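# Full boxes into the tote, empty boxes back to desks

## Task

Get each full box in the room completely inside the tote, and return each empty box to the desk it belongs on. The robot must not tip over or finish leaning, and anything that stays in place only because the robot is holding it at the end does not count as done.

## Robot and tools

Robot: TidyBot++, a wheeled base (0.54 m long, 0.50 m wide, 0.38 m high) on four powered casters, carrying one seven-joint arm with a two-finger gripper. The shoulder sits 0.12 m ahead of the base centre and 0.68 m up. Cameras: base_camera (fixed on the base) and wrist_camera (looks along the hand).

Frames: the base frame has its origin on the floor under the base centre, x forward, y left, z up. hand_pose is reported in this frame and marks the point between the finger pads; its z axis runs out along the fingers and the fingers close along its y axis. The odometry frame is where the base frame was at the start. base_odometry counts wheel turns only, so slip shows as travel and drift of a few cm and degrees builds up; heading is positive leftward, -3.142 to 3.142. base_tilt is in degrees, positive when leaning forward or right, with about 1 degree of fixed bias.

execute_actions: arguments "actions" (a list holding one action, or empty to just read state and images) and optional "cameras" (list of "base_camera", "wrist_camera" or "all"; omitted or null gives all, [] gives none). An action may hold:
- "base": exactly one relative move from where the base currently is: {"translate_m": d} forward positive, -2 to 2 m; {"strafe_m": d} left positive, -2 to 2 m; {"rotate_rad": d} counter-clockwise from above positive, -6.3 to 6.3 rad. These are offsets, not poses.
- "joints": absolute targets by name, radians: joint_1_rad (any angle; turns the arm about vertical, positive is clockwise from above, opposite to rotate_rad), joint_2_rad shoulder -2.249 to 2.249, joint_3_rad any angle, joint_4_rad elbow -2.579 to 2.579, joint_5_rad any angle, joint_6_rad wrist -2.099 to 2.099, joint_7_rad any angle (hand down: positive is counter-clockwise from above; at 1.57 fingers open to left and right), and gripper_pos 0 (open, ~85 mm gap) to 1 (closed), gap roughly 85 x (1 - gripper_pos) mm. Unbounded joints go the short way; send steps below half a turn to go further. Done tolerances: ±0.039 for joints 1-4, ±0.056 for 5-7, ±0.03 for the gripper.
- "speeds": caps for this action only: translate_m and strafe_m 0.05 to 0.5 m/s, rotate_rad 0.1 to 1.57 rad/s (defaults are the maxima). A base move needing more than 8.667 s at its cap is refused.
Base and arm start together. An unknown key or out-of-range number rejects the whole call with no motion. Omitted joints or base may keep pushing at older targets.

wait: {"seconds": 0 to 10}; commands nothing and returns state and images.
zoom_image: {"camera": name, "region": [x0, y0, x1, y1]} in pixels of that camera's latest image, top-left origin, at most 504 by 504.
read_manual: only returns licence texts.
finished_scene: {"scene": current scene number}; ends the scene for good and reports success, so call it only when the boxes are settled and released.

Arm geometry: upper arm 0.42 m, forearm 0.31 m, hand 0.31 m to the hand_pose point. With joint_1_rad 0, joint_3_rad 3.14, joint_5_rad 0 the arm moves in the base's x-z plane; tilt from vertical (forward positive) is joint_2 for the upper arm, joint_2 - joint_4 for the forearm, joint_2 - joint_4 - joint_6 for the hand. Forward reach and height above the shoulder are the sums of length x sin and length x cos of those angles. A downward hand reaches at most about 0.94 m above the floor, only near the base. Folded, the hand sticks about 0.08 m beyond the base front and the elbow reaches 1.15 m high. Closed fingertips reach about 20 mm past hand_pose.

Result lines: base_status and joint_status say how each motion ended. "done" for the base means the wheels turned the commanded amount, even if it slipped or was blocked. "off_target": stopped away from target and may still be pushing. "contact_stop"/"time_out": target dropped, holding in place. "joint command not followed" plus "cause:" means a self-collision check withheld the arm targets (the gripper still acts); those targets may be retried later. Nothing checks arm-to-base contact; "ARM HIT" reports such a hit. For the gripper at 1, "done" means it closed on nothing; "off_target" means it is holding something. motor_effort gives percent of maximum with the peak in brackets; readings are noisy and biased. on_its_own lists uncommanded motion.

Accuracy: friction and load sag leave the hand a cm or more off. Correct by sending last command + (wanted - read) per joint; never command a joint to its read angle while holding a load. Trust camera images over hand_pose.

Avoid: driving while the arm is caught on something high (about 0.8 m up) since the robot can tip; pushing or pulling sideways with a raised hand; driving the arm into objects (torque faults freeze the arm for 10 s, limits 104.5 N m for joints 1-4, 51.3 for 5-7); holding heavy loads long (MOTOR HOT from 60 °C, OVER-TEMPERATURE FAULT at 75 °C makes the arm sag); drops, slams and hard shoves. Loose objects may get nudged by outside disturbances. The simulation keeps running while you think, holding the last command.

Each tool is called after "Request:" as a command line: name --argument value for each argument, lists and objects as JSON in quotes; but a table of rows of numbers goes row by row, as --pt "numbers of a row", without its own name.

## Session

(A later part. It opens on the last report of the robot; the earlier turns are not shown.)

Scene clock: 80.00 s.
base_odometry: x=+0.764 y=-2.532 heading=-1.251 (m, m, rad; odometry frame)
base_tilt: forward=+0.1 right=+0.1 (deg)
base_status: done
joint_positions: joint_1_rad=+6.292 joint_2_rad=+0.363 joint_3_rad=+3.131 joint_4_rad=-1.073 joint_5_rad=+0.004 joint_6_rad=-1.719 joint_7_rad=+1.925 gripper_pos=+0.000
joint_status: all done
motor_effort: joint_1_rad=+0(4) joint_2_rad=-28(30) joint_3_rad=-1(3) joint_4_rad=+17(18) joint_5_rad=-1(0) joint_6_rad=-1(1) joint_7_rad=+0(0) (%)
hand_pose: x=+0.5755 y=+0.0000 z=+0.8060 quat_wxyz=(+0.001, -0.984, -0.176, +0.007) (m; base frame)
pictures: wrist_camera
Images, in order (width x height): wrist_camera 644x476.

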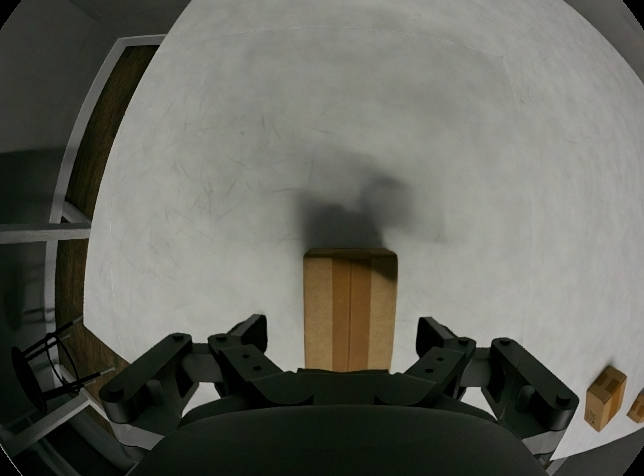

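Request:
execute_actions --actions '[{"joints":{"joint_2_rad":0.335,"joint_4_rad":-1.25,"joint_6_rad":-1.535}}]' --cameras '[]'

Request:
execute_actions --actions '[{"joints":{"gripper_pos":1.0}}]' --cameras '[]'

Request:
execute_actions --actions '[{"joints":{"joint_2_rad":0.345,"joint_4_rad":-1.065,"joint_6_rad":-1.74}}]' --cameras '["wrist_camera"]'

Scene clock: 81.63 s.
base_odometry: x=+0.764 y=-2.532 heading=-1.251 (m, m, rad; odometry frame)
base_tilt: forward=+0.1 right=+0.1 (deg)
base_status: not commanded
joint_positions: joint_1_rad=+6.292 joint_2_rad=+0.351 joint_3_rad=+3.131 joint_4_rad=-1.239 joint_5_rad=+0.004 joint_6_rad=-1.560 joint_7_rad=+1.925 gripper_pos=+0.000
joint_status: all done
motor_effort: joint_1_rad=+0(0) joint_2_rad=-28(31) joint_3_rad=-1(1) joint_4_rad=+18(19) joint_5_rad=-1(1) joint_6_rad=+0(0) joint_7_rad=+0(0) (%)
hand_pose: x=+0.5755 y=+0.0002 z=+0.7596 quat_wxyz=(+0.001, -0.984, -0.177, +0.004) (m; base frame)
pictures: none
No camera images: the call's "cameras" was empty. Leave "cameras" out to get every camera's image.

Scene clock: 82.73 s.
base_odometry: x=+0.764 y=-2.532 heading=-1.251 (m, m, rad; odometry frame)
base_tilt: forward=+0.1 right=+0.1 (deg)
base_status: not commanded
joint_positions: joint_1_rad=+6.292 joint_2_rad=+0.346 joint_3_rad=+3.131 joint_4_rad=-1.243 joint_5_rad=+0.004 joint_6_rad=-1.558 joint_7_rad=+1.925 gripper_pos=+0.354
joint_status: gripper_pos off_target (ended at +0.354, target +1.000)
motor_effort: joint_1_rad=-1(1) joint_2_rad=-30(31) joint_3_rad=-1(3) joint_4_rad=+18(20) joint_5_rad=-1(3) joint_6_rad=-1(1) joint_7_rad=+0(1) (%)
hand_pose: x=+0.5744 y=+0.0002 z=+0.7605 quat_wxyz=(+0.000, -0.984, -0.177, +0.003) (m; base frame)
pictures: none
No camera images: the call's "cameras" was empty. Leave "cameras" out to get every camera's image.

Scene clock: 83.87 s.
base_odometry: x=+0.764 y=-2.532 heading=-1.251 (m, m, rad; odometry frame)
base_tilt: forward=+0.1 right=+0.1 (deg)
base_status: not commanded
joint_positions: joint_1_rad=+6.292 joint_2_rad=+0.352 joint_3_rad=+3.131 joint_4_rad=-1.088 joint_5_rad=+0.004 joint_6_rad=-1.716 joint_7_rad=+1.925 gripper_pos=+0.354
joint_status: all done
motor_effort: joint_1_rad=-1(1) joint_2_rad=-31(32) joint_3_rad=-1(1) joint_4_rad=+20(21) joint_5_rad=-1(1) joint_6_rad=-1(0) joint_7_rad=+0(1) (%)
hand_pose: x=+0.5713 y=+0.0000 z=+0.8065 quat_wxyz=(+0.001, -0.984, -0.176, +0.007) (m; base frame)
pictures: wrist_camera
Images, in order (width x height): wrist_camera 644x476.

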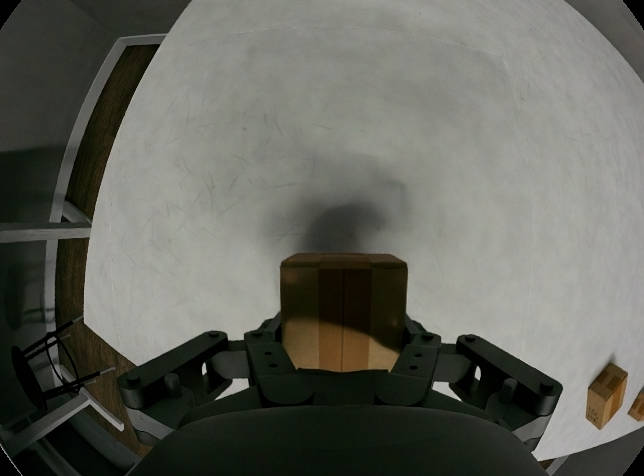

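Request:
execute_actions --actions '[{"base":{"translate_m":-0.15},"joints":{"joint_2_rad":0.37,"joint_4_rad":-0.84,"joint_6_rad":-1.92}}]' --cameras '[]'

Request:
execute_actions --actions '[{"base":{"strafe_m":-1.83}}]'

Scene clock: 89.00 s.
base_odometry: x=+0.716 y=-2.390 heading=-1.251 (m, m, rad; odometry frame)
base_tilt: forward=+0.1 right=+0.1 (deg)
base_status: done
joint_positions: joint_1_rad=+6.292 joint_2_rad=+0.374 joint_3_rad=+3.131 joint_4_rad=-0.863 joint_5_rad=+0.004 joint_6_rad=-1.900 joint_7_rad=+1.925 gripper_pos=+0.354
joint_status: all done
motor_effort: joint_1_rad=+0(2) joint_2_rad=-31(34) joint_3_rad=-1(2) joint_4_rad=+19(20) joint_5_rad=-1(0) joint_6_rad=+0(0) joint_7_rad=+0(0) (%)
hand_pose: x=+0.5708 y=+0.0000 z=+0.8653 quat_wxyz=(+0.000, -0.984, -0.176, -0.002) (m; base frame)
pictures: none
No camera images: the call's "cameras" was empty. Leave "cameras" out to get every camera's image.

Scene clock: 94.03 s.
base_odometry: x=-1.021 y=-2.964 heading=-1.251 (m, m, rad; odometry frame)
base_tilt: forward=+0.1 right=+0.1 (deg)
base_status: done
joint_positions: joint_1_rad=+6.292 joint_2_rad=+0.374 joint_3_rad=+3.131 joint_4_rad=-0.863 joint_5_rad=+0.002 joint_6_rad=-1.901 joint_7_rad=+1.925 gripper_pos=+0.354
joint_status: not commanded
motor_effort: joint_1_rad=+0(3) joint_2_rad=-31(32) joint_3_rad=-1(1) joint_4_rad=+19(19) joint_5_rad=-1(1) joint_6_rad=-1(0) joint_7_rad=-1(0) (%)
hand_pose: x=+0.5708 y=+0.0004 z=+0.8653 quat_wxyz=(+0.000, -0.984, -0.176, -0.002) (m; base frame)
pictures: base_camera, wrist_camera
Images, in order (width x height): base_camera 644x364, wrist_camera 644x476.

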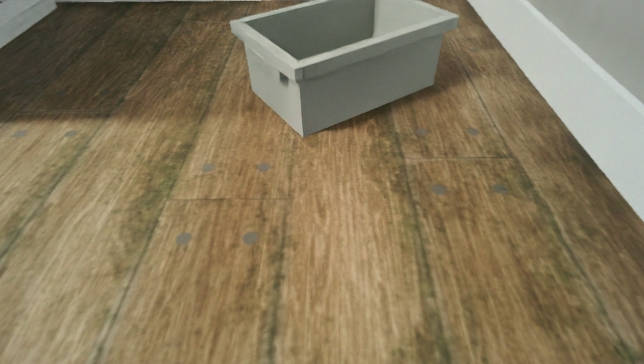

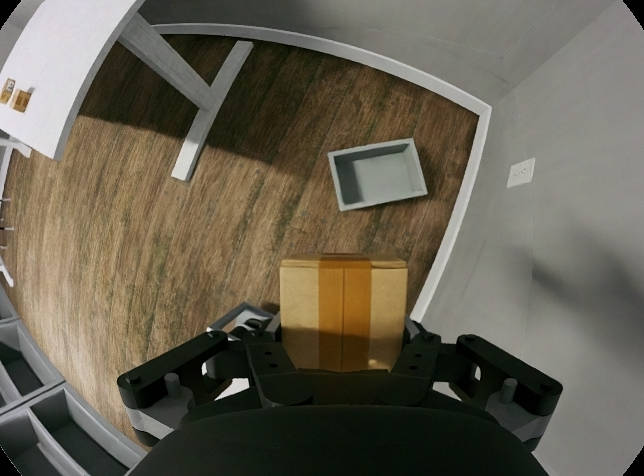

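Request:
execute_actions --actions '[{"base":{"translate_m":0.25},"joints":{"joint_2_rad":1.235,"joint_4_rad":-1.735,"joint_6_rad":-0.15,"joint_7_rad":2.13}}]' --cameras '[]'

Request:
execute_actions --actions '[{"base":{"strafe_m":-0.04}}]'

Scene clock: 97.57 s.
base_odometry: x=-0.943 y=-3.201 heading=-1.252 (m, m, rad; odometry frame)
base_tilt: forward=+0.1 right=+0.1 (deg)
base_status: done
joint_positions: joint_1_rad=+6.292 joint_2_rad=+1.250 joint_3_rad=+3.131 joint_4_rad=-1.731 joint_5_rad=+0.002 joint_6_rad=-0.174 joint_7_rad=+2.086 gripper_pos=+0.354
joint_status: all done
motor_effort: joint_1_rad=+0(1) joint_2_rad=-39(47) joint_3_rad=-2(2) joint_4_rad=+3(20) joint_5_rad=-1(2) joint_6_rad=-1(3) joint_7_rad=+0(0) (%)
hand_pose: x=+0.5642 y=+0.0038 z=+0.1930 quat_wxyz=(+0.007, -0.967, -0.253, +0.005) (m; base frame)
pictures: none
No camera images: the call's "cameras" was empty. Leave "cameras" out to get every camera's image.

Scene clock: 98.67 s.
base_odometry: x=-0.981 y=-3.214 heading=-1.252 (m, m, rad; odometry frame)
base_tilt: forward=+0.1 right=+0.1 (deg)
base_status: done
joint_positions: joint_1_rad=+6.295 joint_2_rad=+1.250 joint_3_rad=+3.134 joint_4_rad=-1.731 joint_5_rad=+0.002 joint_6_rad=-0.173 joint_7_rad=+2.086 gripper_pos=+0.354
joint_status: not commanded
motor_effort: joint_1_rad=+0(2) joint_2_rad=-39(39) joint_3_rad=-2(5) joint_4_rad=+3(3) joint_5_rad=-1(1) joint_6_rad=-1(1) joint_7_rad=+0(1) (%)
hand_pose: x=+0.5645 y=+0.0007 z=+0.1930 quat_wxyz=(+0.005, -0.968, -0.251, +0.005) (m; base frame)
pictures: base_camera, wrist_camera
Images, in order (width x height): base_camera 644x364, wrist_camera 644x476.

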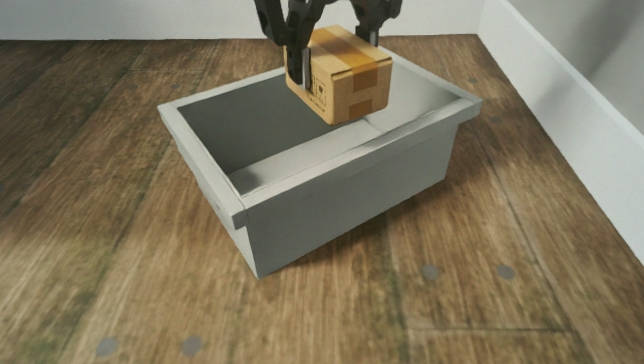

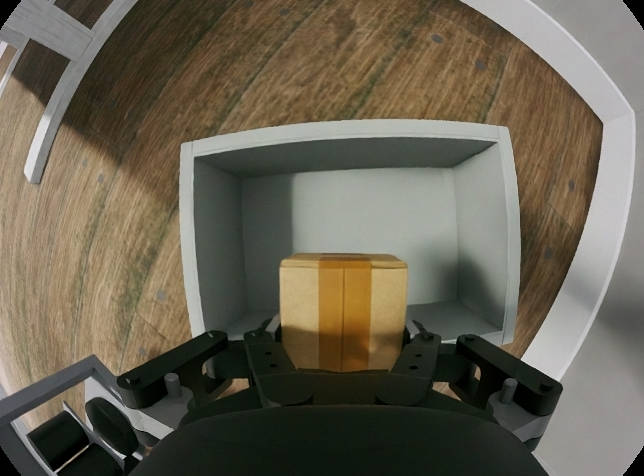

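Request:
execute_actions --actions '[{"base":{"translate_m":0.043}}]' --cameras '[]'

Request:
execute_actions --actions '[{"base":{"strafe_m":0.025}}]' --cameras '[]'

Request:
execute_actions --actions '[{"joints":{"joint_2_rad":1.45,"joint_4_rad":-1.55,"joint_6_rad":-0.11}}]'

Scene clock: 100.57 s.
base_odometry: x=-0.968 y=-3.255 heading=-1.252 (m, m, rad; odometry frame)
base_tilt: forward=+0.1 right=+0.1 (deg)
base_status: done
joint_positions: joint_1_rad=+6.294 joint_2_rad=+1.251 joint_3_rad=+3.134 joint_4_rad=-1.731 joint_5_rad=+0.002 joint_6_rad=-0.170 joint_7_rad=+2.086 gripper_pos=+0.354
joint_status: not commanded
motor_effort: joint_1_rad=+0(1) joint_2_rad=-39(42) joint_3_rad=-2(3) joint_4_rad=+3(5) joint_5_rad=-1(1) joint_6_rad=-1(2) joint_7_rad=+0(0) (%)
hand_pose: x=+0.5654 y=+0.0007 z=+0.1928 quat_wxyz=(+0.005, -0.968, -0.251, +0.004) (m; base frame)
pictures: none
No camera images: the call's "cameras" was empty. Leave "cameras" out to get every camera's image.

Scene clock: 101.37 s.
base_odometry: x=-0.944 y=-3.247 heading=-1.252 (m, m, rad; odometry frame)
base_tilt: forward=+0.1 right=+0.1 (deg)
base_status: done
joint_positions: joint_1_rad=+6.286 joint_2_rad=+1.251 joint_3_rad=+3.130 joint_4_rad=-1.731 joint_5_rad=+0.002 joint_6_rad=-0.170 joint_7_rad=+2.086 gripper_pos=+0.354
joint_status: not commanded
motor_effort: joint_1_rad=+0(4) joint_2_rad=-39(39) joint_3_rad=-2(5) joint_4_rad=+3(4) joint_5_rad=-1(1) joint_6_rad=-1(1) joint_7_rad=+0(1) (%)
hand_pose: x=+0.5654 y=+0.0067 z=+0.1929 quat_wxyz=(+0.006, -0.967, -0.256, +0.003) (m; base frame)
pictures: none
No camera images: the call's "cameras" was empty. Leave "cameras" out to get every camera's image.

Scene clock: 102.83 s.
base_odometry: x=-0.944 y=-3.247 heading=-1.252 (m, m, rad; odometry frame)
base_tilt: forward=+0.1 right=+0.1 (deg)
base_status: not commanded
joint_positions: joint_1_rad=+6.286 joint_2_rad=+1.465 joint_3_rad=+3.130 joint_4_rad=-1.565 joint_5_rad=+0.002 joint_6_rad=-0.135 joint_7_rad=+2.086 gripper_pos=+0.354
joint_status: all done
motor_effort: joint_1_rad=-1(1) joint_2_rad=-39(42) joint_3_rad=-2(2) joint_4_rad=+2(4) joint_5_rad=-1(1) joint_6_rad=-1(1) joint_7_rad=+0(0) (%)
hand_pose: x=+0.5651 y=+0.0070 z=+0.1027 quat_wxyz=(+0.008, -0.967, -0.255, +0.010) (m; base frame)
pictures: base_camera, wrist_camera
Images, in order (width x height): base_camera 644x364, wrist_camera 644x476.

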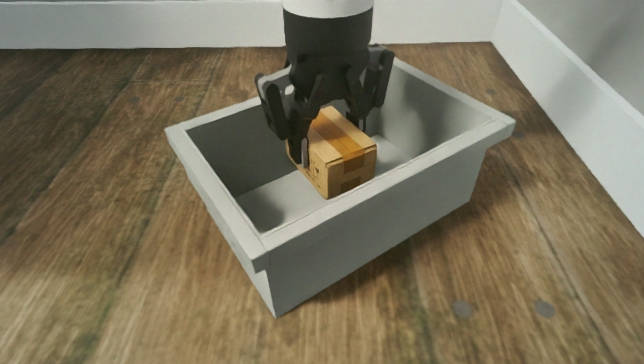

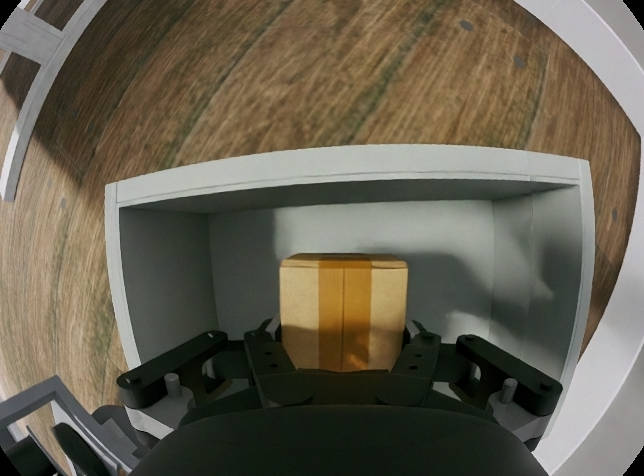

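Request:
execute_actions --actions '[{"joints":{"joint_2_rad":1.572,"joint_4_rad":-1.445,"joint_6_rad":-0.075}}]' --cameras '["base_camera"]'

Scene clock: 104.20 s.
base_odometry: x=-0.944 y=-3.247 heading=-1.252 (m, m, rad; odometry frame)
base_tilt: forward=+0.1 right=+0.1 (deg)
base_status: not commanded
joint_positions: joint_1_rad=+6.286 joint_2_rad=+1.584 joint_3_rad=+3.130 joint_4_rad=-1.456 joint_5_rad=+0.002 joint_6_rad=-0.098 joint_7_rad=+2.086 gripper_pos=+0.354
joint_status: all done
motor_effort: joint_1_rad=+0(1) joint_2_rad=-40(43) joint_3_rad=-2(2) joint_4_rad=+2(3) joint_5_rad=-1(1) joint_6_rad=-1(0) joint_7_rad=-1(0) (%)
hand_pose: x=+0.5727 y=+0.0070 z=+0.0523 quat_wxyz=(+0.005, -0.967, -0.254, -0.003) (m; base frame)
pictures: base_camera
Images, in order (width x height): base_camera 644x364.

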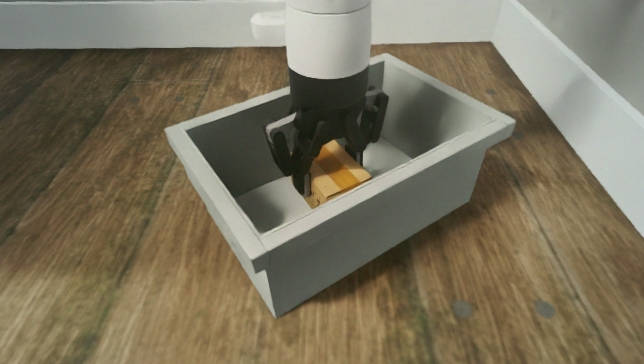

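Request:
execute_actions --actions '[{"joints":{"gripper_pos":0.15}}]' --cameras '[]'

Request:
execute_actions --actions '[{"joints":{"joint_2_rad":1.235,"joint_4_rad":-1.735,"joint_6_rad":-0.17}}]'

Scene clock: 105.77 s.
base_odometry: x=-0.944 y=-3.247 heading=-1.252 (m, m, rad; odometry frame)
base_tilt: forward=+0.1 right=+0.1 (deg)
base_status: not commanded
joint_positions: joint_1_rad=+6.286 joint_2_rad=+1.580 joint_3_rad=+3.130 joint_4_rad=-1.456 joint_5_rad=+0.002 joint_6_rad=-0.098 joint_7_rad=+2.086 gripper_pos=+0.150
joint_status: all done
motor_effort: joint_1_rad=+0(0) joint_2_rad=-36(39) joint_3_rad=-2(2) joint_4_rad=+2(2) joint_5_rad=-1(1) joint_6_rad=-1(0) joint_7_rad=+0(0) (%)
hand_pose: x=+0.5751 y=+0.0070 z=+0.0541 quat_wxyz=(+0.004, -0.967, -0.254, -0.005) (m; base frame)
pictures: none
No camera images: the call's "cameras" was empty. Leave "cameras" out to get every camera's image.

Scene clock: 107.23 s.
base_odometry: x=-0.944 y=-3.247 heading=-1.252 (m, m, rad; odometry frame)
base_tilt: forward=+0.1 right=+0.1 (deg)
base_status: not commanded
joint_positions: joint_1_rad=+6.286 joint_2_rad=+1.240 joint_3_rad=+3.130 joint_4_rad=-1.720 joint_5_rad=+0.002 joint_6_rad=-0.145 joint_7_rad=+2.086 gripper_pos=+0.150
joint_status: all done
motor_effort: joint_1_rad=+0(1) joint_2_rad=-36(39) joint_3_rad=-2(2) joint_4_rad=+3(5) joint_5_rad=-1(1) joint_6_rad=+0(0) joint_7_rad=+0(0) (%)
hand_pose: x=+0.5852 y=+0.0067 z=+0.1984 quat_wxyz=(+0.000, -0.967, -0.256, -0.019) (m; base frame)
pictures: base_camera, wrist_camera
Images, in order (width x height): base_camera 644x364, wrist_camera 644x476.

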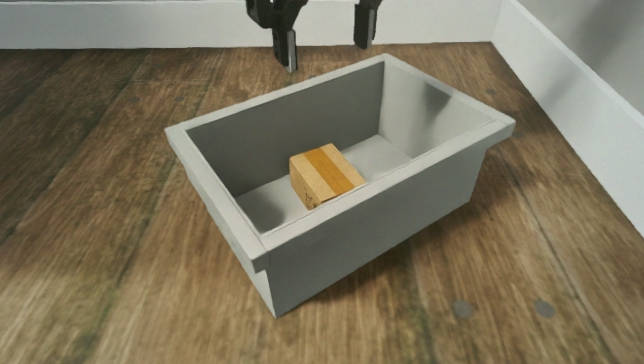

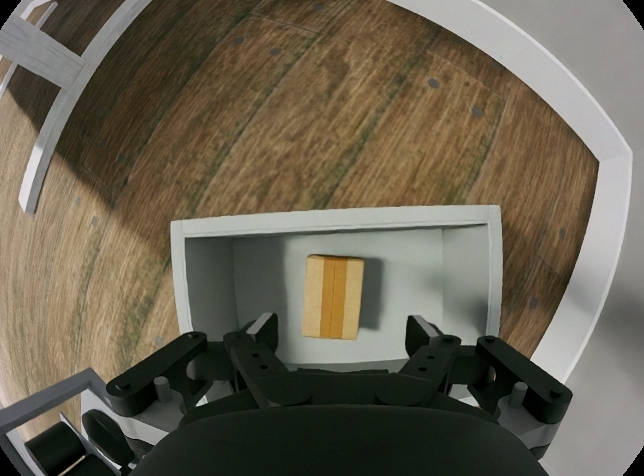

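Request:
finished_scene --scene 2

The scene is finished: the task was done.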